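# Return the grip50 gripper to the empty stand slot

## Task

Bring the parallel gripper tool 'grip50' to the slot on the tool stand that has no tool in it and seat it there completely; a tool that is not fully seated means failure. Then unlock, let go of the tool and take the tool changer a good distance away from it. While a tool is locked on, it counts as part of the arm.

## Robot and tools

Robot: a single arm that has a tool changer instead of a hand. Tools such as grip50 and grip85 hang in the slots of a tool stand, and the changer can lock onto a tool's plate. Every command is one row for this one arm.

Frames. Scene frame: the origin is on the table top under the arm base, +z is up, and +y is to the left when looking along +x. Position is in metres and orientation is a wxyz quaternion. The changer face frame is centred on the flat face. Its z axis points away from the arm, and both grippers close along its x axis. grip50's grip point is at (0, -25, 180) mm in face axes. The face is 63 mm wide. Its contact block sticks out 46 mm on the -y side and its lock motor 58 mm on the +y side.

ROW layout, always 13 numbers, each in [-1, 1]: dx, dy, dz, rx, ry, rz, lock, grip50_position, grip50_force_limit, grip50_speed, grip85_position, grip85_force_limit, grip85_speed. The first six are an offset, not a pose. They are measured in the face's own axes from the face pose at the start of the action. 1.0 equals 0.6 m of travel or 180 degrees of turn, and rx, ry, rz form one rotation vector. lock: a positive value locks, a negative value unlocks, and 0 keeps the last command; each takes about 1 s. grip50_position: +1 opens to 50 mm, the pads touch near -0.65, and -1 closes until something stops them. Force limits run from 20 N at -1 up to 185 N (grip50) or 235 N (grip85) at +1. Speeds run from about 20 mm/s at -1 to 150 mm/s at +1. Gripper fields have an effect only while tool_id names that tool and the tool is ready.

execute_actions(actions): a list of actions. Each action is a list of up to 15 rows, and each row lasts one control step of 1/30 s. If a table is short, its last row fills the remaining steps. Every row is offset from the same starting pose, not from the row before it. For the first action of a call, that start is the last pose a result reported. An empty list only returns state and images. The controller clips each step's command to within 100 mm and 16 degrees of the measured pose, so far targets take several actions.

move(target, speed, stop_force, blocking): target is one row whose offset is counted from the last reported pose. The face follows a straight path that lasts 0.5 to 10 s and does not avoid obstacles. speed is in m/s, from 0.002 to 0.5 (default 0.25), and turning is capped at twice that value in rad/s. stop_force is optional, 13 to 80 N. It ends the path when the wrist push against the motion rises by that much, and the face then steps back slightly and holds. Use it only at slow speed, never on a move that rotates the face, and leave it out when backing away from a contact. blocking=false returns after 0.5 s, cannot be combined with stop_force, and blocks further motion commands until wait or stop reports the move has ended. The result adds a 'move:' line. Its ending is done, off_target, moving, held, fault or contact, and limits can be paced or held. The distance to target is also given.

wait(seconds, 0 to 10) holds the last command. stop() brakes a running move. zoom_image(camera 'cam_wrist', region [x0, y0, x1, y1] in pixels of the 896x504 image, at most 504x504) gives a closer view. finished_scene(scene) ends the current scene, given by its number, and reports whether the task succeeded. It cannot be undone.

Results. The state line gives the face pose and velocities, plus a 'Hand target' line. It also gives tool_id (grip50, grip85 or none), plate_near, locked, unlocked, in_stand and unlock_refused. Tool readings read n/a until the tool is ready. object_status codes: 0 = moving, 1 = blocked while opening, 2 = blocked while closing, 3 = at the requested position or pads touching. Step readings mark HELD where a row was held back. A 'pose unreachable' line means the clearance check changed or blocked the command. Wrist force and torque are given in face axes. Their offset is up to about 5.5 N, their noise about 3.4 N, and each axis saturates near 100 N. Joint torques are only a rough guide.

Procedure.
1. If grip50 is not already locked on, pick it up. Centre the face on its plate to within about 1 mm and 1 degree, with the face -y axis toward the fork's open side. When plate_near is 1, send lock +1 and wait until locked is 1. The tool then cycles closed and open by itself. To lift it out, rise 10 to 30 mm (about 20), slide at least 110 mm along face -y, then go higher.
2. Find the empty slot. Slots are 180 mm apart. The fork arms lie 40 to 70 mm either side of the slot centre along face x. Their front ends are 45 mm toward the open side, and their tops sit 18 mm below a hung plate's face. The stops are 10 mm high.
3. Insert the tool by the reverse path: enter at stop height plus margin, moving along face +y, then lower it until it seats. When in_stand is 1, hold still, send lock -1 and wait for unlocked to be 1. Outside the stand an unlock is refused.
4. Back the face straight away from the plate along face -z, then move well clear without touching the stand.

Cautions. A contact torque at a joint's limit (pan and lift 293, elbow 133, wrists 48 N m), or any outside force of 150 N, causes a 10 s fault stop. The arm is stiff, so aiming even slightly past a firm contact can trigger a fault. Approach slowly and use stop_force when it applies. Do not knock anything off the table, and do not drop or slam the tool. Motors warn at 70 °C and brake at 85 °C, so do not hold loads for long. The arm lags its commands by about 0.17 s and may fall short after big moves.

Each tool is called after "Call:" by a JSON object that holds its "method" and its "body", one argument or row to a line.

## Session

Call:
{"method": "execute_actions", "body": {
  "actions": []
}}

Scene clock: 0.00 s.
end_effector_position=(+0.9015, +0.0682, +0.1542) locked=0 unlocked=1 plate_near=0 in_stand=0 unlock_refused=0 tool_id=none grip50_position_measured=n/a grip50_object_status=n/a grip85_position_measured=n/a grip85_object_status=n/a end_effector_quat_wxyz=(-0.496, -0.536, +0.595, -0.337) end_effector_velocity=(-0.000, -0.000, -0.000) end_effector_angular_velocity=(-0.000, +0.000, +0.000)
Joint positions: [ 0.097 -0.805  1.473 -1.445 -2.72  -2.43 ]
Joint velocities: [ 0.  0.  0. -0. -0.  0.]
Joint torques (N m, as the arm reports them, + toward a larger angle): no reading
Wrist force (N, on the end effector, along its own x y z axes, offset not removed): no reading
Wrist torque (N m, same axes, about the end effector's origin, offset not removed): no reading
Hand target: +0.901, +0.068, +0.154; -0.496, -0.536, +0.595, -0.337

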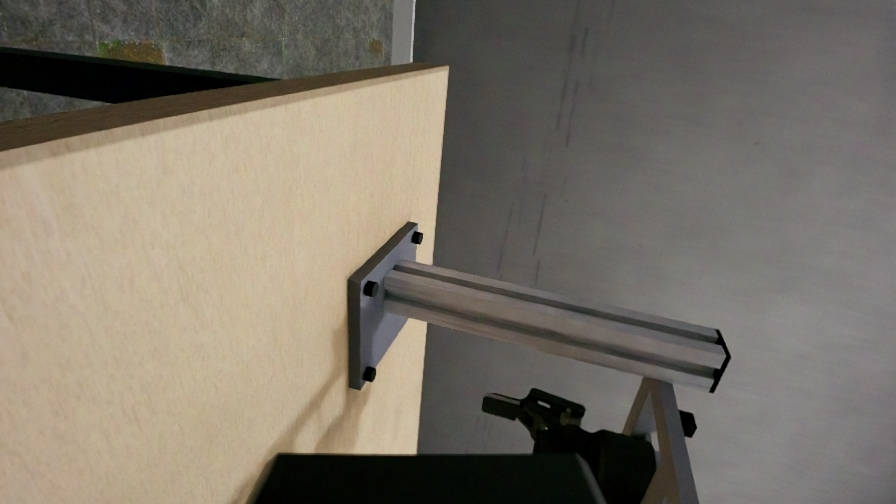

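Call:
{"method": "move", "body": {
  "target": [0.873,0.382,0.459,0.077,-0.402,-0.028,0,0,0,0,0,0,0],
  "speed": 0.3
}}

Scene clock: 3.57 s.
end_effector_position=(+0.6499, -0.3014, +0.6035) locked=0 unlocked=1 plate_near=0 in_stand=0 unlock_refused=0 tool_id=none grip50_position_measured=n/a grip50_object_status=n/a grip85_position_measured=n/a grip85_object_status=n/a end_effector_quat_wxyz=(-0.001, +0.707, -0.707, +0.000) end_effector_velocity=(-0.001, -0.001, +0.003) end_effector_angular_velocity=(+0.006, -0.001, +0.001)
Joint positions: [-0.664 -1.573  1.629 -1.633 -1.561 -3.83 ]
Joint velocities: [-0.004 -0.001 -0.005  0.009  0.005 -0.005]
Joint torques (N m, as the arm reports them, + toward a larger angle): [ -6.49 -44.26 -66.24  -0.8    3.18  -3.39]
Wrist force (N, on the end effector, along its own x y z axes, offset not removed): [-3.9 -2.4 -1.1]
Wrist torque (N m, same axes, about the end effector's origin, offset not removed): [-0.36 0.31 -0.02]
Hand target: +0.650, -0.302, +0.604; -0.001, +0.707, -0.707, -0.000
Off the commanded pose: 0.001 m, 0 deg.
move: done
camera_calibration (this result's frames):
cam_wrist: T_world_to_cam=[[0.0156893, -0.999122, 0.0388548, -0.336273], [-0.970043, -0.005788, 0.242864, 0.53912], [-0.242425, -0.0415012, -0.969282, 0.770521], [0, 0, 0, 1]] pos_world=[0.71504, -0.300879, 0.628985]

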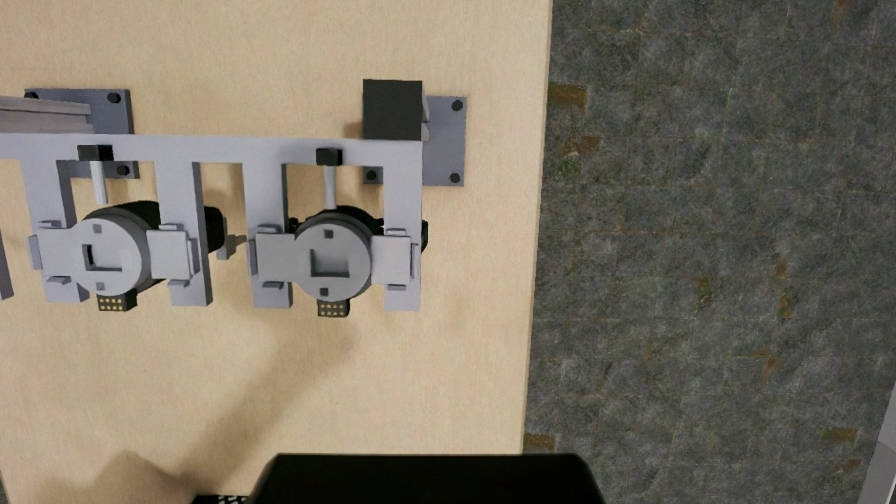

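Call:
{"method": "move", "body": {
  "target": [-0.583,0.05,0.0,0,0,0.6,0,0,0,0,0,0,0],
  "speed": 0.4
}}

Call:
{"method": "move", "body": {
  "target": [0,0,0.05,0,0,0.4,0,0,0,0,0,0,0],
  "speed": 0.5
}}

Scene clock: 7.07 s.
end_effector_position=(+0.6200, +0.0481, +0.6031) locked=0 unlocked=1 plate_near=0 in_stand=0 unlock_refused=0 tool_id=none grip50_position_measured=n/a grip50_object_status=n/a grip85_position_measured=n/a grip85_object_status=n/a end_effector_quat_wxyz=(+0.001, +0.156, +0.988, +0.000) end_effector_velocity=(+0.000, +0.002, -0.001) end_effector_angular_velocity=(-0.002, +0.002, -0.014)
Joint positions: [-0.188 -1.737  1.779 -1.622 -1.565 -1.471]
Joint velocities: [ 0.004  0.001 -0.     0.    -0.002  0.017]
Joint torques (N m, as the arm reports them, + toward a larger angle): [  8.25 -29.42 -66.81  -1.41  -2.98   3.11]
Wrist force (N, on the end effector, along its own x y z axes, offset not removed): [-2.8 1.1 -0.3]
Wrist torque (N m, same axes, about the end effector's origin, offset not removed): [-0.03 0.23 0.00]
Hand target: +0.620, +0.048, +0.603; +0.001, +0.157, +0.988, -0.000
Off the commanded pose: 0.001 m, 0 deg.
move: done
camera_calibration (this result's frames):
cam_wrist: T_world_to_cam=[[-0.955617, 0.292081, 0.0385377, 0.553696], [0.292418, 0.924415, 0.244845, -0.316399], [0.0358899, 0.245247, -0.968796, 0.590673], [0, 0, 0, 1]] pos_world=[0.600443, -0.0141013, 0.628372]

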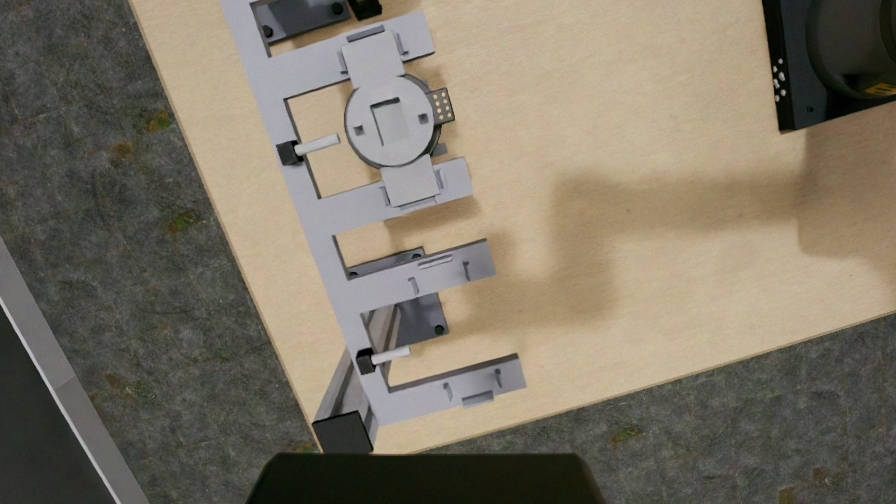

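Scene clock: 9.03 s.
end_effector_position=(+0.6201, +0.0480, +0.5731) locked=0 unlocked=1 plate_near=0 in_stand=0 unlock_refused=0 tool_id=none grip50_position_measured=n/a grip50_object_status=n/a grip85_position_measured=n/a grip85_object_status=n/a end_effector_quat_wxyz=(+0.000, +0.706, +0.708, +0.000) end_effector_velocity=(+0.000, +0.000, -0.001) end_effector_angular_velocity=(-0.001, +0.001, -0.018)
Joint positions: [-0.188 -1.733  1.828 -1.675 -1.565 -0.216]
Joint velocities: [ 0.001  0.002  0.    -0.001 -0.001  0.018]
Joint torques (N m, as the arm reports them, + toward a larger angle): [ 10.38 -29.94 -47.23  -8.96  -2.89   3.31]
Wrist force (N, on the end effector, along its own x y z axes, offset not removed): [-1.7 -0.4 -1.1]
Wrist torque (N m, same axes, about the end effector's origin, offset not removed): [-0.31 0.17 0.06]
Hand target: +0.620, +0.048, +0.573; +0.000, +0.707, +0.707, +0.000
Off the commanded pose: 0.000 m, 0 deg.
move: done
camera_calibration (this result's frames):
cam_wrist: T_world_to_cam=[[-0.0197774, 0.999013, 0.0397741, -0.0600503], [0.969299, 0.00940676, 0.245706, -0.68534], [0.245089, 0.0434124, -0.968528, 0.441469], [0, 0, 0, 1]] pos_world=[0.554913, 0.0472726, 0.598356]

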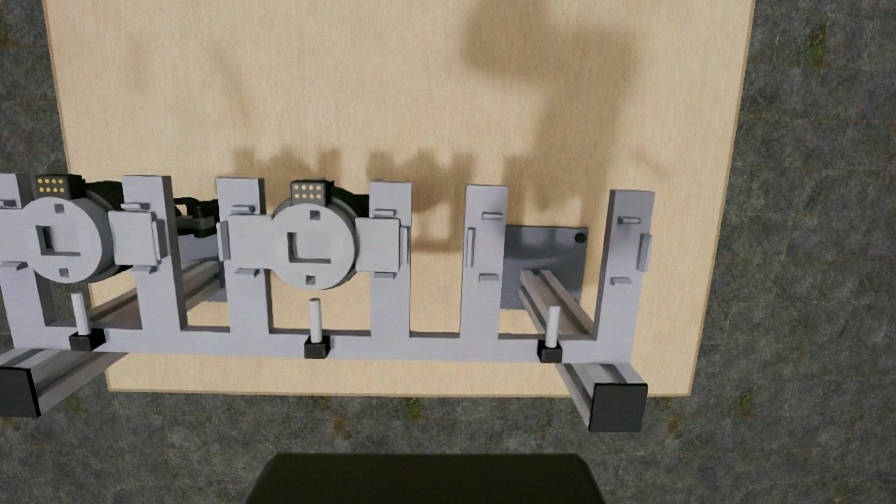

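Call:
{"method": "zoom_image", "body": {
  "camera": "cam_wrist",
  "region": [0,140,450,380]
}}

Region (0, 140, 450, 380) of cam_wrist's 896x504 image, scaled by 1.120, with more detail than that image has; it fills the top 269 rows of this view, and the rest is white.

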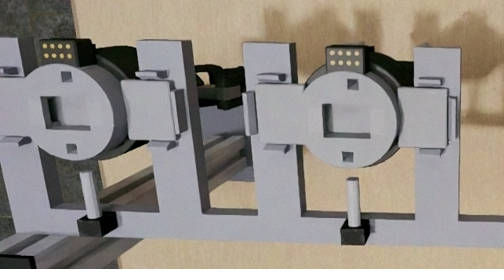

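Call:
{"method": "move", "body": {
  "target": [-0.1433,0.0133,0.322,0,0,0,0,0,0,0,0,0,0]
}}

Scene clock: 15.73 s.
end_effector_position=(+0.6289, -0.0378, +0.3804) locked=0 unlocked=1 plate_near=0 in_stand=0 unlock_refused=0 tool_id=none grip50_position_measured=n/a grip50_object_status=n/a grip85_position_measured=n/a grip85_object_status=n/a end_effector_quat_wxyz=(+0.000, +0.706, +0.708, +0.001) end_effector_velocity=(+0.001, -0.001, -0.003) end_effector_angular_velocity=(-0.000, -0.001, +0.001)
Joint positions: [-0.321 -1.622  2.083 -2.04  -1.564 -0.349]
Joint velocities: [-0.002  0.003  0.002 -0.006 -0.    -0.003]
Joint torques (N m, as the arm reports them, + toward a larger angle): [-10.08 -37.88 -41.96  -9.83   3.36  -2.4 ]
Wrist force (N, on the end effector, along its own x y z axes, offset not removed): [-4.5 2.1 1.5]
Wrist torque (N m, same axes, about the end effector's origin, offset not removed): [-0.11 0.36 -0.08]
Hand target: +0.629, -0.038, +0.380; +0.000, +0.706, +0.708, +0.001
Off the commanded pose: 0.001 m, 0 deg.
move: done
camera_calibration (this result's frames):
cam_wrist: T_world_to_cam=[[-0.0197466, 0.999, 0.0401206, 0.033359], [0.969292, 0.00929047, 0.245735, -0.645668], [0.245117, 0.043741, -0.968506, 0.256379], [0, 0, 0, 1]] pos_world=[0.563657, -0.0385413, 0.40563]

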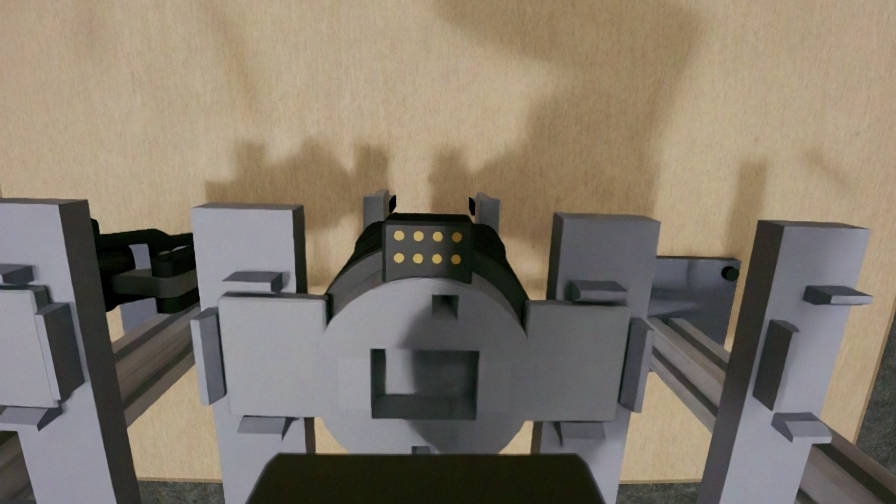

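Call:
{"method": "move", "body": {
  "target": [-0.002,0.009,0.1,0,0,0,0,0,0,0,0,0,0],
  "speed": 0.1
}}

Scene clock: 17.47 s.
end_effector_position=(+0.6344, -0.0390, +0.3208) locked=0 unlocked=1 plate_near=0 in_stand=0 unlock_refused=0 tool_id=none grip50_position_measured=n/a grip50_object_status=n/a grip85_position_measured=n/a grip85_object_status=n/a end_effector_quat_wxyz=(+0.000, +0.706, +0.708, +0.001) end_effector_velocity=(+0.000, -0.000, -0.003) end_effector_angular_velocity=(-0.001, -0.000, +0.001)
Joint positions: [-0.319 -1.555  2.138 -2.162 -1.564 -0.347]
Joint velocities: [ 0.     0.004  0.002 -0.007 -0.001 -0.001]
Joint torques (N m, as the arm reports them, + toward a larger angle): [ 10.02 -38.88 -38.96  -8.71   1.14   2.69]
Wrist force (N, on the end effector, along its own x y z axes, offset not removed): [-3.9 2.0 -0.2]
Wrist torque (N m, same axes, about the end effector's origin, offset not removed): [0.00 0.14 -0.04]
Hand target: +0.634, -0.039, +0.320; +0.000, +0.706, +0.708, +0.001
Off the commanded pose: 0.000 m, 0 deg.
move: done
camera_calibration (this result's frames):
cam_wrist: T_world_to_cam=[[-0.019748, 0.998997, 0.0401759, 0.0370242], [0.9693, 0.00927961, 0.245705, -0.636343], [0.245086, 0.0437947, -0.968512, 0.197396], [0, 0, 0, 1]] pos_world=[0.56916, -0.0397269, 0.346046]

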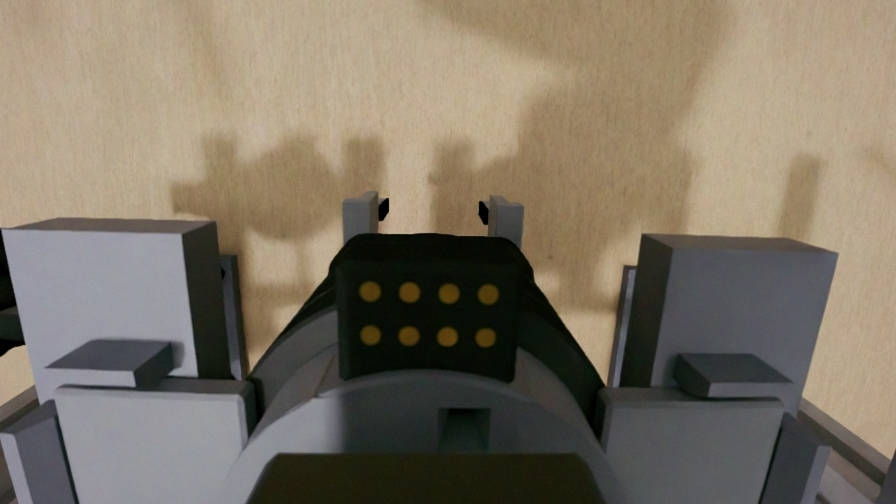

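Call:
{"method": "move", "body": {
  "target": [0,-0.002,0.085,0,0,0,0,0,0,0,0,0,0],
  "speed": 0.008,
  "stop_force": 15
}}

Scene clock: 19.67 s.
end_effector_position=(+0.6342, -0.0390, +0.3105) locked=0 unlocked=1 plate_near=0 in_stand=0 unlock_refused=0 tool_id=none grip50_position_measured=n/a grip50_object_status=n/a grip85_position_measured=n/a grip85_object_status=n/a end_effector_quat_wxyz=(+0.000, +0.706, +0.708, +0.001) end_effector_velocity=(-0.001, +0.000, +0.001) end_effector_angular_velocity=(+0.002, +0.005, +0.001)
Joint positions: [-0.319 -1.544  2.148 -2.184 -1.564 -0.347]
Joint velocities: [ 0.    -0.002 -0.002  0.009  0.    -0.001]
Joint torques (N m, as the arm reports them, + toward a larger angle): [  0.91 -35.48 -29.02   4.22  -1.04   1.63]
Wrist force (N, on the end effector, along its own x y z axes, offset not removed): [-3.5 7.1 -42.7]
Wrist torque (N m, same axes, about the end effector's origin, offset not removed): [-0.37 0.34 0.06]
Hand target: +0.634, -0.039, +0.311; +0.000, +0.706, +0.708, +0.001
Off the commanded pose: 0.041 m, 0 deg.
move: contact
camera_calibration (this result's frames):
cam_wrist: T_world_to_cam=[[-0.0197522, 0.998999, 0.040123, 0.0374564], [0.969266, 0.00929058, 0.245841, -0.633702], [0.245222, 0.0437458, -0.968479, 0.187395], [0, 0, 0, 1]] pos_world=[0.569012, -0.0397292, 0.335775]

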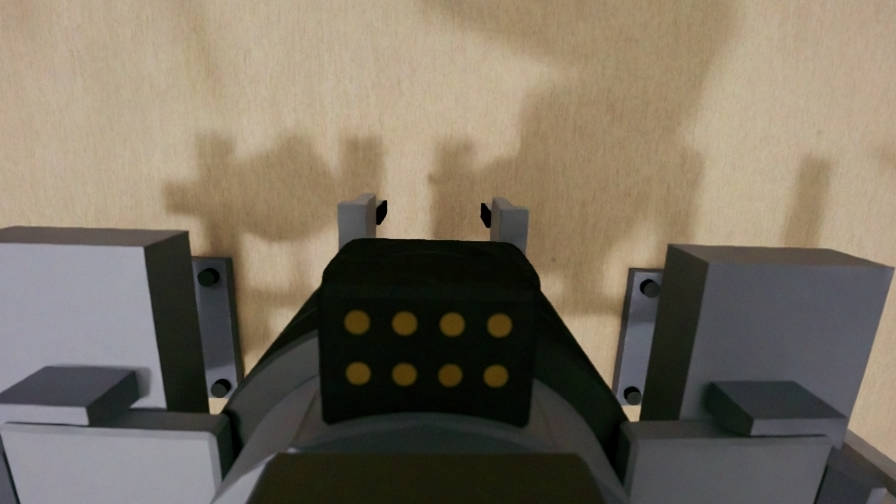

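Call:
{"method": "move", "body": {
  "target": [0,-0.0065,-0.008,0,0,0,0,0,0,0,0,0,0],
  "speed": 0.03
}}

Call:
{"method": "move", "body": {
  "target": [0,0,0.07,0,0,0,0,0,0,0,0,0,0],
  "speed": 0.006,
  "stop_force": 15
}}

Scene clock: 21.00 s.
end_effector_position=(+0.6306, -0.0390, +0.3150) locked=0 unlocked=1 plate_near=0 in_stand=0 unlock_refused=0 tool_id=none grip50_position_measured=n/a grip50_object_status=n/a grip85_position_measured=n/a grip85_object_status=n/a end_effector_quat_wxyz=(+0.000, +0.706, +0.708, +0.001) end_effector_velocity=(-0.002, +0.000, +0.004) end_effector_angular_velocity=(-0.000, -0.002, +0.001)
Joint positions: [-0.321 -1.555  2.15  -2.174 -1.564 -0.349]
Joint velocities: [-0.001 -0.008  0.001  0.005  0.    -0.002]
Joint torques (N m, as the arm reports them, + toward a larger angle): [ -8.27 -61.74 -39.86  -1.08  -0.17  -2.96]
Wrist force (N, on the end effector, along its own x y z axes, offset not removed): [-2.4 3.9 0.0]
Wrist torque (N m, same axes, about the end effector's origin, offset not removed): [0.16 0.09 -0.10]
Hand target: +0.630, -0.039, +0.315; +0.000, +0.706, +0.708, +0.001
Off the commanded pose: 0.000 m, 0 deg.
move: done
camera_calibration (this result's frames):
cam_wrist: T_world_to_cam=[[-0.0197384, 0.999, 0.040106, 0.0372108], [0.969267, 0.00928159, 0.245836, -0.631268], [0.245218, 0.0437258, -0.968481, 0.192637], [0, 0, 0, 1]] pos_world=[0.565364, -0.0397376, 0.340261]

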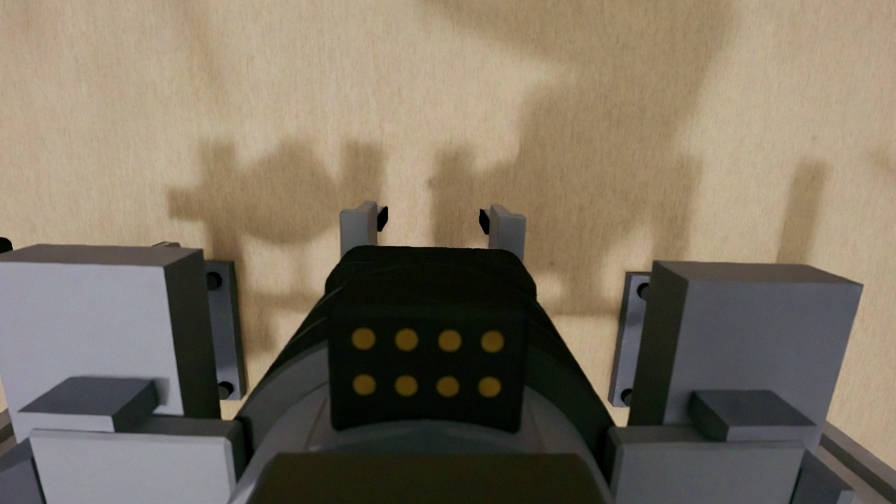

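Scene clock: 22.43 s.
end_effector_position=(+0.6305, -0.0390, +0.3087) locked=0 unlocked=1 plate_near=0 in_stand=0 unlock_refused=0 tool_id=none grip50_position_measured=n/a grip50_object_status=n/a grip85_position_measured=n/a grip85_object_status=n/a end_effector_quat_wxyz=(+0.000, +0.706, +0.708, +0.001) end_effector_velocity=(-0.000, -0.000, -0.000) end_effector_angular_velocity=(+0.001, +0.006, -0.001)
Joint positions: [-0.321 -1.548  2.157 -2.188 -1.564 -0.349]
Joint velocities: [-0.     0.001 -0.002  0.006 -0.001  0.001]
Joint torques (N m, as the arm reports them, + toward a larger angle): [  6.73 -32.74 -50.94  -2.66  -0.23   1.91]
Wrist force (N, on the end effector, along its own x y z axes, offset not removed): [-3.1 -35.4 -44.3]
Wrist torque (N m, same axes, about the end effector's origin, offset not removed): [0.14 0.26 0.16]
Hand target: +0.631, -0.039, +0.309; +0.000, +0.706, +0.708, +0.001
Off the commanded pose: 0.036 m, 0 deg.
move: contact
camera_calibration (this result's frames):
cam_wrist: T_world_to_cam=[[-0.0198091, 0.999, 0.0400929, 0.0374956], [0.969258, 0.00935184, 0.24587, -0.629705], [0.245249, 0.0437308, -0.968473, 0.18652], [0, 0, 0, 1]] pos_world=[0.565345, -0.0397258, 0.333962]

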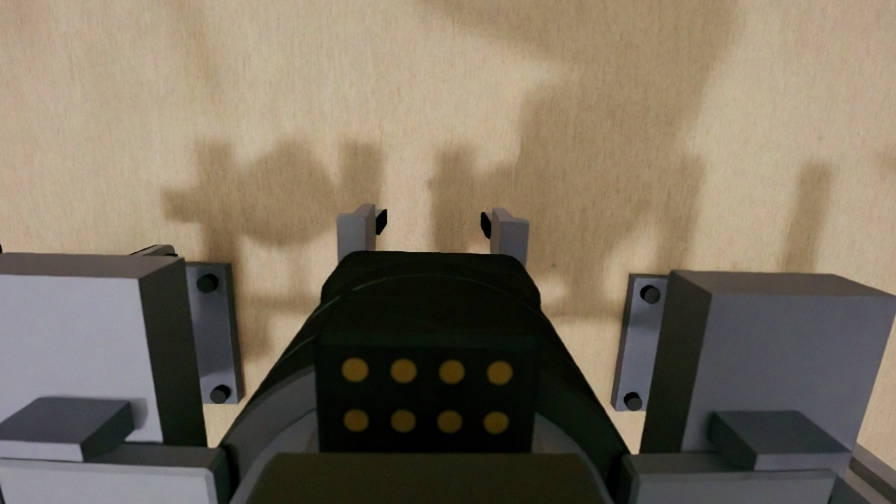

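Call:
{"method": "move", "body": {
  "target": [0,-0.004,-0.005,0,0,0,0,0,0,0,0,0,0],
  "speed": 0.02
}}

Call:
{"method": "move", "body": {
  "target": [0,0,0.07,0,0,0,0,0,0,0,0,0,0],
  "speed": 0.004,
  "stop_force": 15
}}

Scene clock: 23.30 s.
end_effector_position=(+0.6283, -0.0390, +0.3115) locked=0 unlocked=1 plate_near=0 in_stand=0 unlock_refused=0 tool_id=none grip50_position_measured=n/a grip50_object_status=n/a grip85_position_measured=n/a grip85_object_status=n/a end_effector_quat_wxyz=(+0.000, +0.706, +0.708, +0.001) end_effector_velocity=(-0.001, +0.000, +0.001) end_effector_angular_velocity=(+0.001, +0.001, -0.000)
Joint positions: [-0.322 -1.555  2.158 -2.182 -1.564 -0.35 ]
Joint velocities: [-0.001 -0.003  0.001  0.003  0.    -0.001]
Joint torques (N m, as the arm reports them, + toward a larger angle): [ -7.08 -60.38 -38.36  -0.73   0.41  -2.58]
Wrist force (N, on the end effector, along its own x y z axes, offset not removed): [0.4 -0.3 0.9]
Wrist torque (N m, same axes, about the end effector's origin, offset not removed): [-0.30 -0.03 0.04]
Hand target: +0.628, -0.039, +0.312; +0.000, +0.706, +0.708, +0.001
Off the commanded pose: 0.000 m, 0 deg.
move: done
camera_calibration (this result's frames):
cam_wrist: T_world_to_cam=[[-0.0197969, 0.999, 0.0400859, 0.0373378], [0.969261, 0.00934228, 0.245857, -0.628218], [0.245237, 0.0437209, -0.968477, 0.189787], [0, 0, 0, 1]] pos_world=[0.563103, -0.0397291, 0.336759]

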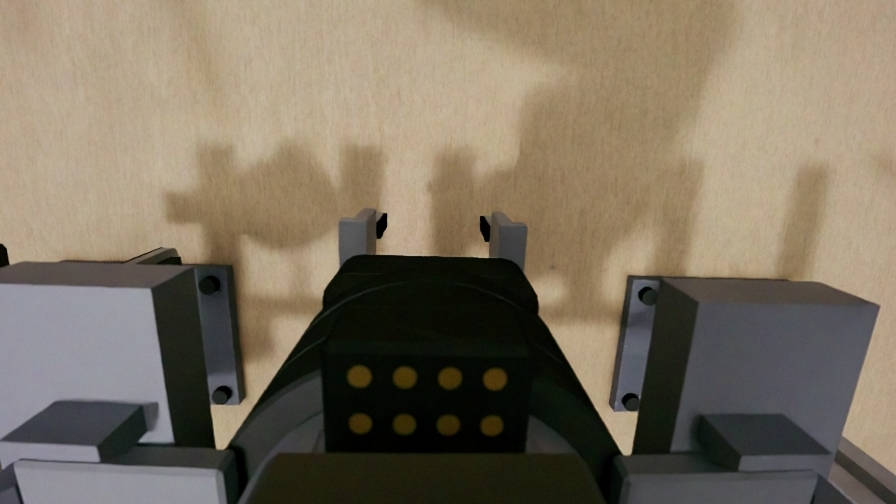

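Scene clock: 26.23 s.
end_effector_position=(+0.6283, -0.0390, +0.3012) locked=0 unlocked=1 plate_near=0 in_stand=1 unlock_refused=0 tool_id=none grip50_position_measured=n/a grip50_object_status=n/a grip85_position_measured=n/a grip85_object_status=n/a end_effector_quat_wxyz=(+0.000, +0.706, +0.708, +0.001) end_effector_velocity=(-0.000, -0.000, +0.001) end_effector_angular_velocity=(-0.001, +0.003, +0.001)
Joint positions: [-0.322 -1.543  2.168 -2.204 -1.564 -0.35 ]
Joint velocities: [-0.    -0.001 -0.002  0.005 -0.002 -0.001]
Joint torques (N m, as the arm reports them, + toward a larger angle): [ 14.05 -44.42 -59.52  -3.12   1.95   1.97]
Wrist force (N, on the end effector, along its own x y z axes, offset not removed): [-9.5 -36.4 -25.2]
Wrist torque (N m, same axes, about the end effector's origin, offset not removed): [-0.38 0.20 0.54]
Hand target: +0.628, -0.039, +0.302; +0.000, +0.706, +0.708, +0.001
Off the commanded pose: 0.032 m, 0 deg.
move: contact
camera_calibration (this result's frames):
cam_wrist: T_world_to_cam=[[-0.0197411, 0.999003, 0.0400503, 0.0377219], [0.969275, 0.00929936, 0.245803, -0.625646], [0.245185, 0.0436722, -0.968492, 0.179868], [0, 0, 0, 1]] pos_world=[0.563067, -0.0397214, 0.326476]

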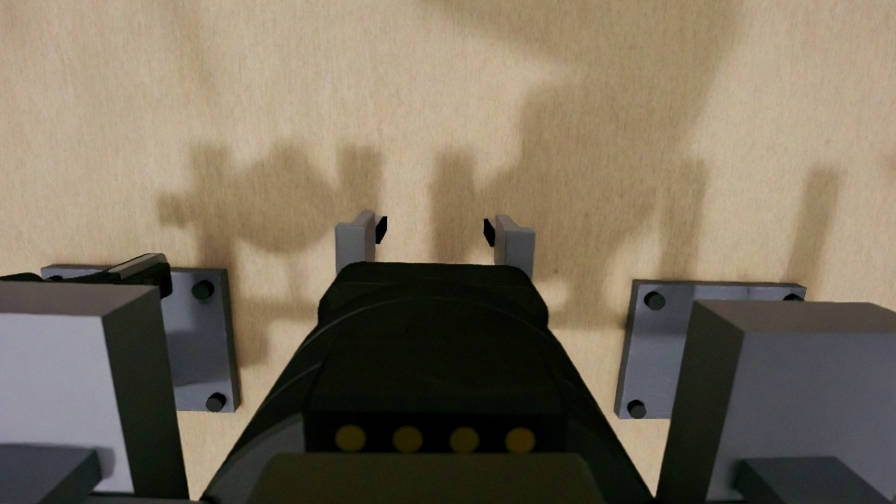

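Call:
{"method": "move", "body": {
  "target": [-0.0003,-0.002,-0.003,0,0,0.002,0,0,0,0,0,0,0],
  "speed": 0.01
}}

Call:
{"method": "move", "body": {
  "target": [0,0,0.05,0,0,0,0,0,0,0,0,0,0],
  "speed": 0.004,
  "stop_force": 15
}}

Scene clock: 27.13 s.
end_effector_position=(+0.6271, -0.0391, +0.3029) locked=0 unlocked=1 plate_near=0 in_stand=1 unlock_refused=0 tool_id=none grip50_position_measured=n/a grip50_object_status=n/a grip85_position_measured=n/a grip85_object_status=n/a end_effector_quat_wxyz=(+0.000, +0.708, +0.706, +0.001) end_effector_velocity=(-0.000, -0.000, +0.000) end_effector_angular_velocity=(+0.001, +0.001, -0.003)
Joint positions: [-0.323 -1.547  2.168 -2.2   -1.564 -0.345]
Joint velocities: [-0.001 -0.001  0.     0.002  0.001  0.003]
Joint torques (N m, as the arm reports them, + toward a larger angle): [ -9.   -59.35 -38.12  -0.71   2.79   2.12]
Wrist force (N, on the end effector, along its own x y z axes, offset not removed): [-4.1 3.8 -2.1]
Wrist torque (N m, same axes, about the end effector's origin, offset not removed): [0.08 0.36 -0.07]
Hand target: +0.627, -0.039, +0.303; +0.000, +0.708, +0.706, +0.001
Off the commanded pose: 0.000 m, 0 deg.
move: done
camera_calibration (this result's frames):
cam_wrist: T_world_to_cam=[[-0.0139146, 0.999101, 0.0400504, 0.0341496], [0.969314, 0.0036466, 0.245798, -0.625223], [0.245431, 0.0422416, -0.968493, 0.181572], [0, 0, 0, 1]] pos_world=[0.561949, -0.0395089, 0.328163]

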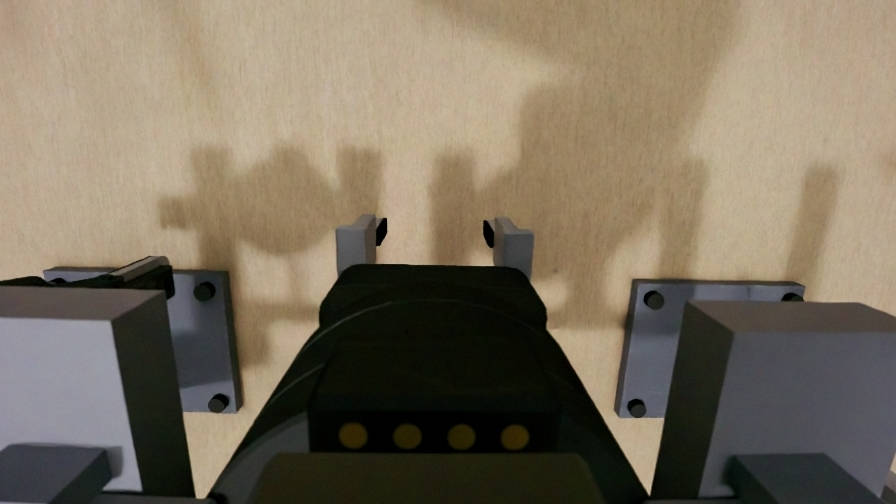

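Scene clock: 28.30 s.
end_effector_position=(+0.6272, -0.0392, +0.2998) locked=0 unlocked=1 plate_near=1 in_stand=1 unlock_refused=0 tool_id=none grip50_position_measured=n/a grip50_object_status=n/a grip85_position_measured=n/a grip85_object_status=n/a end_effector_quat_wxyz=(+0.000, +0.708, +0.706, +0.001) end_effector_velocity=(-0.001, +0.000, +0.001) end_effector_angular_velocity=(+0.000, +0.002, +0.000)
Joint positions: [-0.323 -1.543  2.171 -2.207 -1.564 -0.345]
Joint velocities: [ 0.    -0.002 -0.001  0.004 -0.001 -0.   ]
Joint torques (N m, as the arm reports them, + toward a larger angle): [  7.27 -41.18 -37.84   1.53   2.73  -1.58]
Wrist force (N, on the end effector, along its own x y z axes, offset not removed): [-1.8 -3.2 -34.4]
Wrist torque (N m, same axes, about the end effector's origin, offset not removed): [0.85 0.37 0.49]
Hand target: +0.627, -0.039, +0.300; +0.000, +0.708, +0.706, +0.001
Off the commanded pose: 0.027 m, 0 deg.
move: contact
camera_calibration (this result's frames):
cam_wrist: T_world_to_cam=[[-0.0138104, 0.999105, 0.0399926, 0.0342538], [0.969277, 0.00355316, 0.245948, -0.624503], [0.245586, 0.0421606, -0.968458, 0.178428], [0, 0, 0, 1]] pos_world=[0.56197, -0.0395267, 0.325025]

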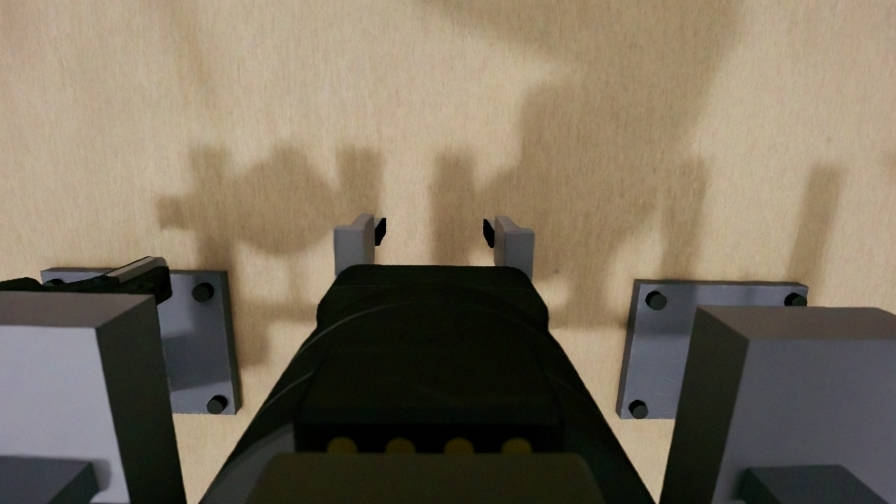

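Call:
{"method": "execute_actions", "body": {
  "actions": [
    [[0,0,-0.0005,0,0,0,1,1,0,0,0,0,0]],
    [[0,0,0,0,0,0,1,1,0,0,0,0,0]],
    [[0,0,0,0,0,0,1,1,0,0,0,0,0]]
  ]
}}

Scene clock: 29.93 s.
end_effector_position=(+0.6272, -0.0391, +0.3001) locked=1 unlocked=0 plate_near=1 in_stand=1 unlock_refused=0 tool_id=grip50 grip50_position_measured=n/a grip50_object_status=n/a grip85_position_measured=n/a grip85_object_status=n/a end_effector_quat_wxyz=(+0.000, +0.708, +0.706, +0.001) end_effector_velocity=(-0.000, +0.000, -0.000) end_effector_angular_velocity=(+0.002, -0.000, +0.001)
Joint positions: [-0.323 -1.544  2.171 -2.206 -1.564 -0.345]
Joint velocities: [ 0.    -0.     0.     0.     0.002 -0.   ]
Joint torques (N m, as the arm reports them, + toward a larger angle): [  3.75 -58.7  -51.26  -3.43   1.89  -2.04]
Wrist force (N, on the end effector, along its own x y z axes, offset not removed): [-2.1 1.9 -14.9]
Wrist torque (N m, same axes, about the end effector's origin, offset not removed): [0.01 1.08 0.05]
Hand target: +0.627, -0.039, +0.300; +0.000, +0.708, +0.706, +0.001
Off the commanded pose: 0.000 m, 0 deg.
Step readings (end_effector_position; steps 1 to 15: 1st action; 16 to 30: 2nd action; 31 to 45: 3rd action):
0: (+0.6271, -0.0391, +0.2999)
1: (+0.6271, -0.0391, +0.2999)
2: (+0.6271, -0.0391, +0.2999)
4: (+0.6271, -0.0391, +0.2999)
8: (+0.6271, -0.0391, +0.3000)
15: (+0.6272, -0.0391, +0.3001)
16: (+0.6272, -0.0391, +0.3001)
17: (+0.6272, -0.0391, +0.3001)
19: (+0.6272, -0.0391, +0.3001)
23: (+0.6272, -0.0391, +0.3001)
30: (+0.6272, -0.0391, +0.3001)
31: (+0.6272, -0.0391, +0.3001)
32: (+0.6272, -0.0391, +0.3001)
34: (+0.6272, -0.0391, +0.3001)
38: (+0.6272, -0.0391, +0.3001)
45: end_effector_position above
camera_calibration (this result's frames):
cam_wrist: T_world_to_cam=[[-0.013811, 0.999104, 0.040016, 0.0342312], [0.969273, 0.00354736, 0.245962, -0.624595], [0.2456, 0.0421834, -0.968453, 0.178723], [0, 0, 0, 1]] pos_world=[0.561981, -0.039524, 0.325342]

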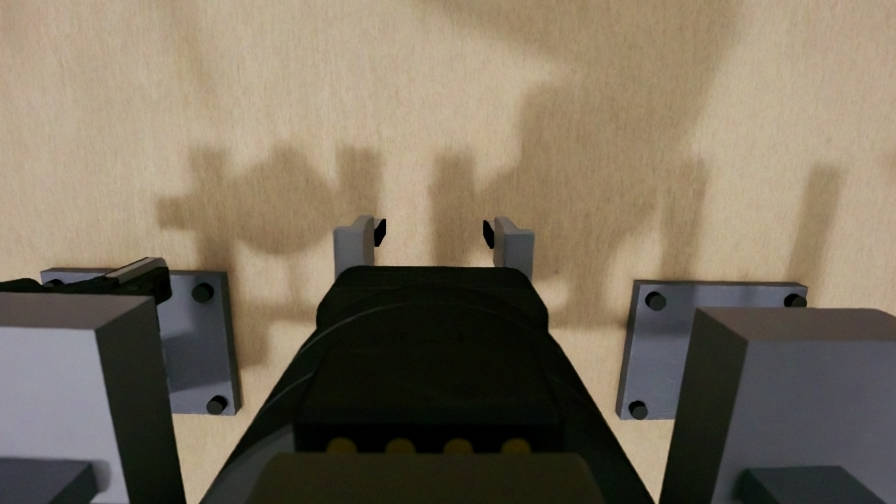

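Call:
{"method": "move", "body": {
  "target": [0,0,-0.0335,0,0,0,0,1,0,0,0,0,0],
  "speed": 0.06
}}

Call:
{"method": "move", "body": {
  "target": [0.002,-0.215,0,0,0,0,0,1,0,0,0,0,0],
  "speed": 0.2
}}

Call:
{"method": "move", "body": {
  "target": [0.3,0,0,0,0,0,0,1,0,0,0,0,0],
  "speed": 0.25
}}

Scene clock: 31.07 s.
end_effector_position=(+0.6271, -0.0391, +0.3198) locked=1 unlocked=0 plate_near=1 in_stand=0 unlock_refused=0 tool_id=grip50 grip50_position_measured=n/a grip50_object_status=n/a grip85_position_measured=n/a grip85_object_status=n/a end_effector_quat_wxyz=(+0.000, +0.708, +0.706, +0.001) end_effector_velocity=(+0.000, -0.000, +0.002) end_effector_angular_velocity=(-0.001, +0.002, -0.001)
Joint positions: [-0.323 -1.566  2.152 -2.165 -1.564 -0.345]
Joint velocities: [ 0.    -0.001 -0.003  0.006 -0.001  0.001]
Joint torques (N m, as the arm reports them, + toward a larger angle): [-10.87 -68.5  -68.82  -2.5    1.97  -2.95]
Wrist force (N, on the end effector, along its own x y z axes, offset not removed): [-3.2 1.9 -0.9]
Wrist torque (N m, same axes, about the end effector's origin, offset not removed): [0.08 0.16 -0.09]
Hand target: +0.627, -0.039, +0.320; +0.000, +0.708, +0.706, +0.001
Off the commanded pose: 0.000 m, 0 deg.
move: done
camera_calibration (this result's frames):
cam_wrist: T_world_to_cam=[[-0.0138141, 0.999104, 0.0400053, 0.0334323], [0.969267, 0.00355209, 0.245984, -0.629394], [0.245622, 0.0421739, -0.968448, 0.197831], [0, 0, 0, 1]] pos_world=[0.561921, -0.03951, 0.345072]

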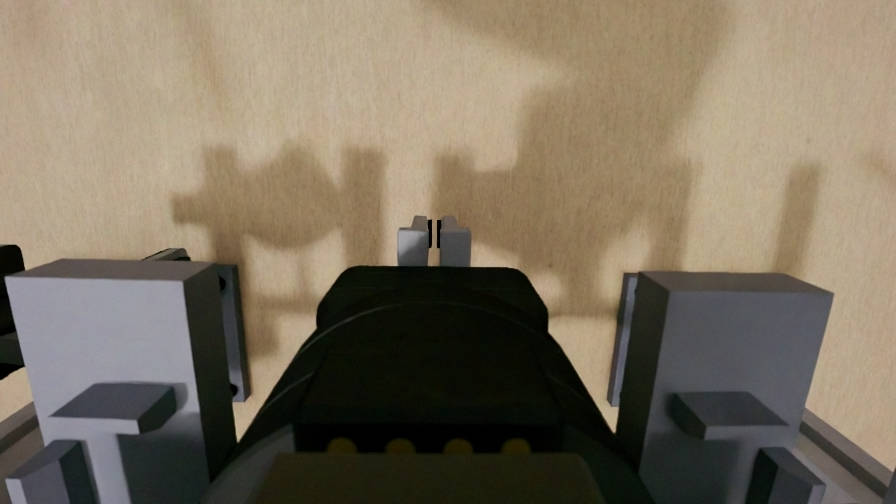

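Scene clock: 32.40 s.
end_effector_position=(+0.4985, -0.0375, +0.3193) locked=1 unlocked=0 plate_near=1 in_stand=0 unlock_refused=0 tool_id=grip50 grip50_position_measured=3 grip50_object_status=3 grip85_position_measured=n/a grip85_object_status=n/a end_effector_quat_wxyz=(+0.000, +0.708, +0.706, +0.001) end_effector_velocity=(-0.002, -0.000, +0.001) end_effector_angular_velocity=(-0.001, -0.000, +0.001)
Joint positions: [-0.413 -1.805  2.359 -2.133 -1.563 -0.435]
Joint velocities: [-0.003 -0.006  0.003  0.003 -0.    -0.004]
Joint torques (N m, as the arm reports them, + toward a larger angle): [ -7.71 -42.29 -50.78  -2.83   3.39  -3.29]
Wrist force (N, on the end effector, along its own x y z axes, offset not removed): [-2.6 1.0 -2.2]
Wrist torque (N m, same axes, about the end effector's origin, offset not removed): [-0.06 0.26 -0.05]
Hand target: +0.498, -0.038, +0.319; +0.000, +0.708, +0.706, +0.001
Off the commanded pose: 0.001 m, 0 deg.
move: done
camera_calibration (this result's frames):
cam_wrist: T_world_to_cam=[[-0.0137961, 0.999096, 0.0402026, 0.0299923], [0.969242, 0.00348165, 0.246084, -0.504597], [0.245722, 0.042361, -0.968414, 0.228773], [0, 0, 0, 1]] pos_world=[0.433276, -0.0378994, 0.344514]

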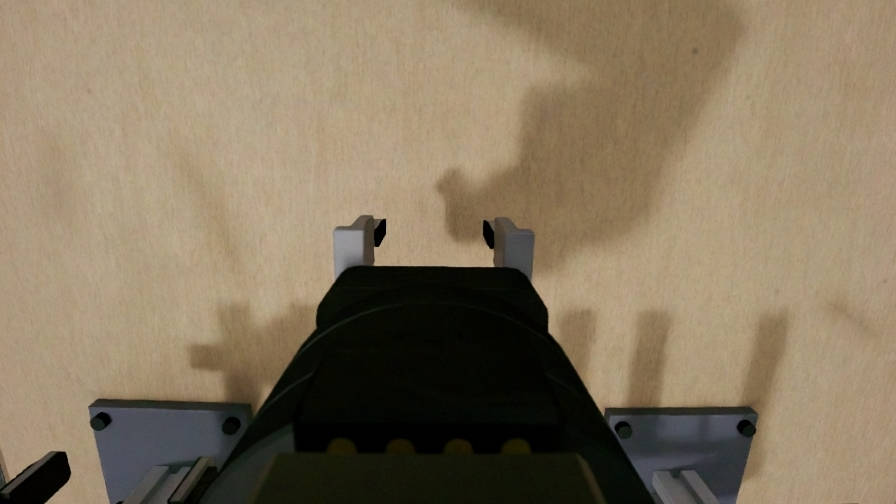

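Scene clock: 33.83 s.
end_effector_position=(+0.4988, +0.1419, +0.3192) locked=1 unlocked=0 plate_near=1 in_stand=0 unlock_refused=0 tool_id=grip50 grip50_position_measured=3 grip50_object_status=3 grip85_position_measured=n/a grip85_object_status=n/a end_effector_quat_wxyz=(+0.001, +0.708, +0.706, +0.000) end_effector_velocity=(+0.001, +0.003, -0.000) end_effector_angular_velocity=(-0.001, +0.001, -0.001)
Joint positions: [-0.044 -1.767  2.331 -2.145 -1.567 -0.066]
Joint velocities: [ 0.006  0.003 -0.002 -0.    -0.001  0.007]
Joint torques (N m, as the arm reports them, + toward a larger angle): [  7.98 -30.22 -68.32 -10.29  -2.94   2.71]
Wrist force (N, on the end effector, along its own x y z axes, offset not removed): [-3.3 -0.1 -0.5]
Wrist torque (N m, same axes, about the end effector's origin, offset not removed): [-0.37 0.33 -0.09]
Hand target: +0.499, +0.142, +0.319; +0.001, +0.708, +0.706, +0.000
Off the commanded pose: 0.001 m, 0 deg.
move: done
camera_calibration (this result's frames):
cam_wrist: T_world_to_cam=[[-0.013889, 0.999129, 0.0393596, -0.14896], [0.969324, 0.00379326, 0.245758, -0.505477], [0.245394, 0.0415656, -0.968532, 0.221269], [0, 0, 0, 1]] pos_world=[0.433604, 0.141551, 0.344394]

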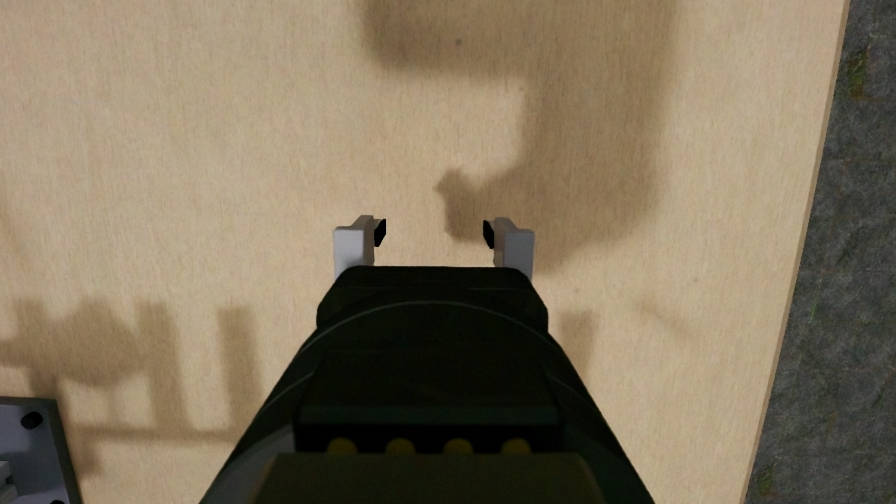

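Call:
{"method": "move", "body": {
  "target": [-0.001,0.2145,0,0,0,0,0,1,0,0,0,0,0],
  "speed": 0.05,
  "stop_force": 20
}}

Scene clock: 37.00 s.
end_effector_position=(+0.6271, +0.1410, +0.3196) locked=1 unlocked=0 plate_near=1 in_stand=0 unlock_refused=0 tool_id=grip50 grip50_position_measured=3 grip50_object_status=3 grip85_position_measured=n/a grip85_object_status=n/a end_effector_quat_wxyz=(+0.001, +0.708, +0.706, +0.000) end_effector_velocity=(+0.003, +0.000, -0.000) end_effector_angular_velocity=(+0.001, +0.000, -0.000)
Joint positions: [-0.031 -1.543  2.127 -2.165 -1.567 -0.053]
Joint velocities: [ 0.     0.005 -0.004  0.     0.001  0.001]
Joint torques (N m, as the arm reports them, + toward a larger angle): [  9.5  -50.2  -66.39  -2.69  -3.1    2.74]
Wrist force (N, on the end effector, along its own x y z axes, offset not removed): [-2.3 1.5 1.1]
Wrist torque (N m, same axes, about the end effector's origin, offset not removed): [-0.07 0.15 -0.09]
Hand target: +0.627, +0.141, +0.320; +0.001, +0.708, +0.706, +0.000
Off the commanded pose: 0.000 m, 0 deg.
move: done
camera_calibration (this result's frames):
cam_wrist: T_world_to_cam=[[-0.0138916, 0.99913, 0.0393279, -0.146248], [0.969324, 0.00380367, 0.245757, -0.629988], [0.245394, 0.0415354, -0.968533, 0.190286], [0, 0, 0, 1]] pos_world=[0.561936, 0.140613, 0.344875]

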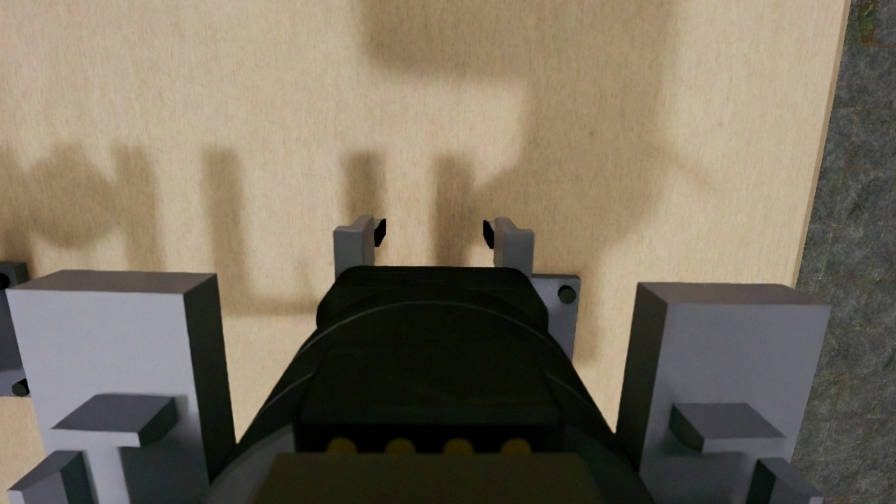

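Call:
{"method": "move", "body": {
  "target": [0.0002,0.0033,0,0,0,0,0,1,0,0,0,0,0],
  "speed": 0.02
}}

Scene clock: 37.87 s.
end_effector_position=(+0.6290, +0.1411, +0.3196) locked=1 unlocked=0 plate_near=1 in_stand=0 unlock_refused=0 tool_id=grip50 grip50_position_measured=3 grip50_object_status=3 grip85_position_measured=n/a grip85_object_status=n/a end_effector_quat_wxyz=(+0.001, +0.708, +0.706, +0.000) end_effector_velocity=(+0.001, +0.000, +0.001) end_effector_angular_velocity=(+0.000, -0.002, -0.000)
Joint positions: [-0.03  -1.54   2.124 -2.165 -1.567 -0.053]
Joint velocities: [ 0.     0.    -0.002  0.     0.     0.   ]
Joint torques (N m, as the arm reports them, + toward a larger angle): [ 10.1  -51.92 -67.94  -2.86  -3.29   2.64]
Wrist force (N, on the end effector, along its own x y z axes, offset not removed): [-2.8 2.7 -0.7]
Wrist torque (N m, same axes, about the end effector's origin, offset not removed): [-0.04 0.27 -0.13]
Hand target: +0.629, +0.141, +0.320; +0.001, +0.708, +0.706, +0.000
Off the commanded pose: 0.000 m, 0 deg.
move: done
camera_calibration (this result's frames):
cam_wrist: T_world_to_cam=[[-0.0138918, 0.99913, 0.0393277, -0.146329], [0.969324, 0.00380393, 0.245757, -0.631801], [0.245394, 0.0415353, -0.968533, 0.189829], [0, 0, 0, 1]] pos_world=[0.563804, 0.14072, 0.344881]

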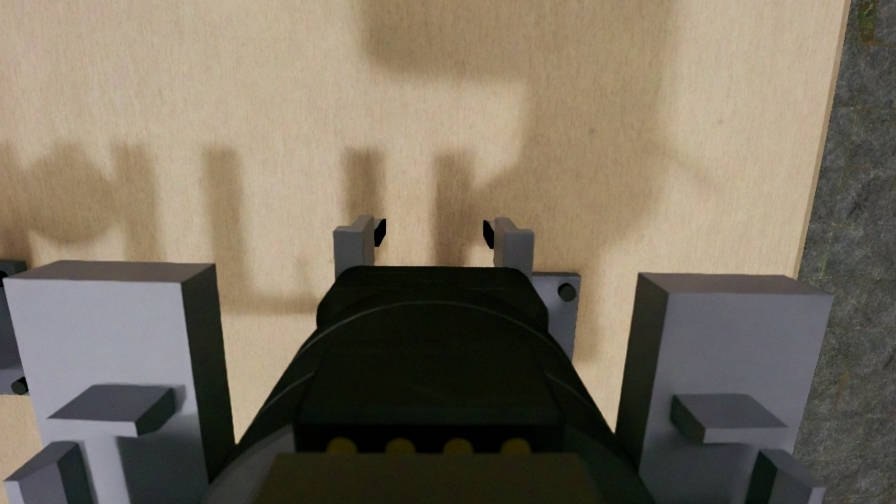

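Call:
{"method": "move", "body": {
  "target": [0,0.0003,0.06,0,0,0,0,1,0,0,0,0,0],
  "speed": 0.006,
  "stop_force": 15
}}

Scene clock: 41.70 s.
end_effector_position=(+0.6292, +0.1411, +0.2999) locked=1 unlocked=0 plate_near=1 in_stand=1 unlock_refused=0 tool_id=grip50 grip50_position_measured=3 grip50_object_status=3 grip85_position_measured=n/a grip85_object_status=n/a end_effector_quat_wxyz=(+0.001, +0.708, +0.706, +0.000) end_effector_velocity=(-0.000, -0.001, +0.002) end_effector_angular_velocity=(-0.003, +0.002, -0.000)
Joint positions: [-0.03  -1.517  2.142 -2.206 -1.567 -0.053]
Joint velocities: [-0.    -0.002 -0.002  0.005 -0.003  0.   ]
Joint torques (N m, as the arm reports them, + toward a larger angle): [ 22.12 -39.77 -44.1   -0.85   6.84   0.35]
Wrist force (N, on the end effector, along its own x y z axes, offset not removed): [-36.0 -17.2 -56.5]
Wrist torque (N m, same axes, about the end effector's origin, offset not removed): [1.30 2.82 2.00]
Hand target: +0.629, +0.141, +0.300; +0.001, +0.708, +0.706, +0.000
Off the commanded pose: 0.016 m, 0 deg.
move: contact
camera_calibration (this result's frames):
cam_wrist: T_world_to_cam=[[-0.0137587, 0.999131, 0.0393411, -0.14561], [0.969277, 0.00366354, 0.245943, -0.627147], [0.245585, 0.0415163, -0.968486, 0.170516], [0, 0, 0, 1]] pos_world=[0.564, 0.140702, 0.325113]

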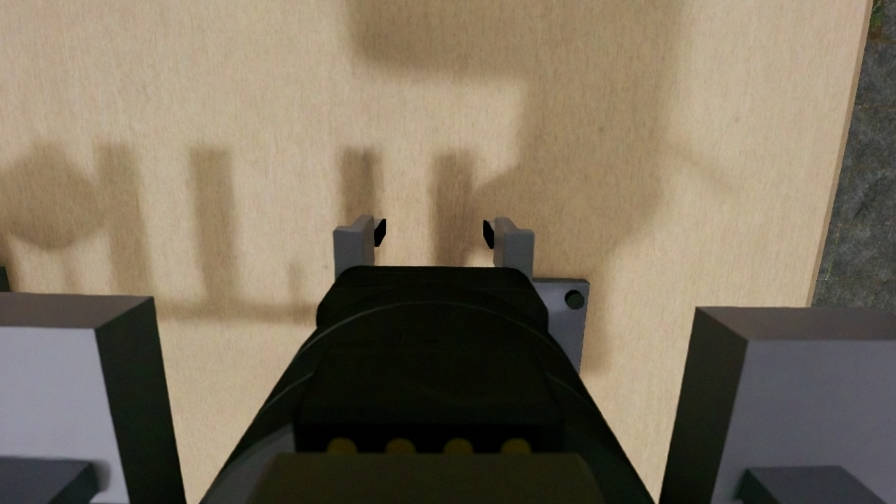

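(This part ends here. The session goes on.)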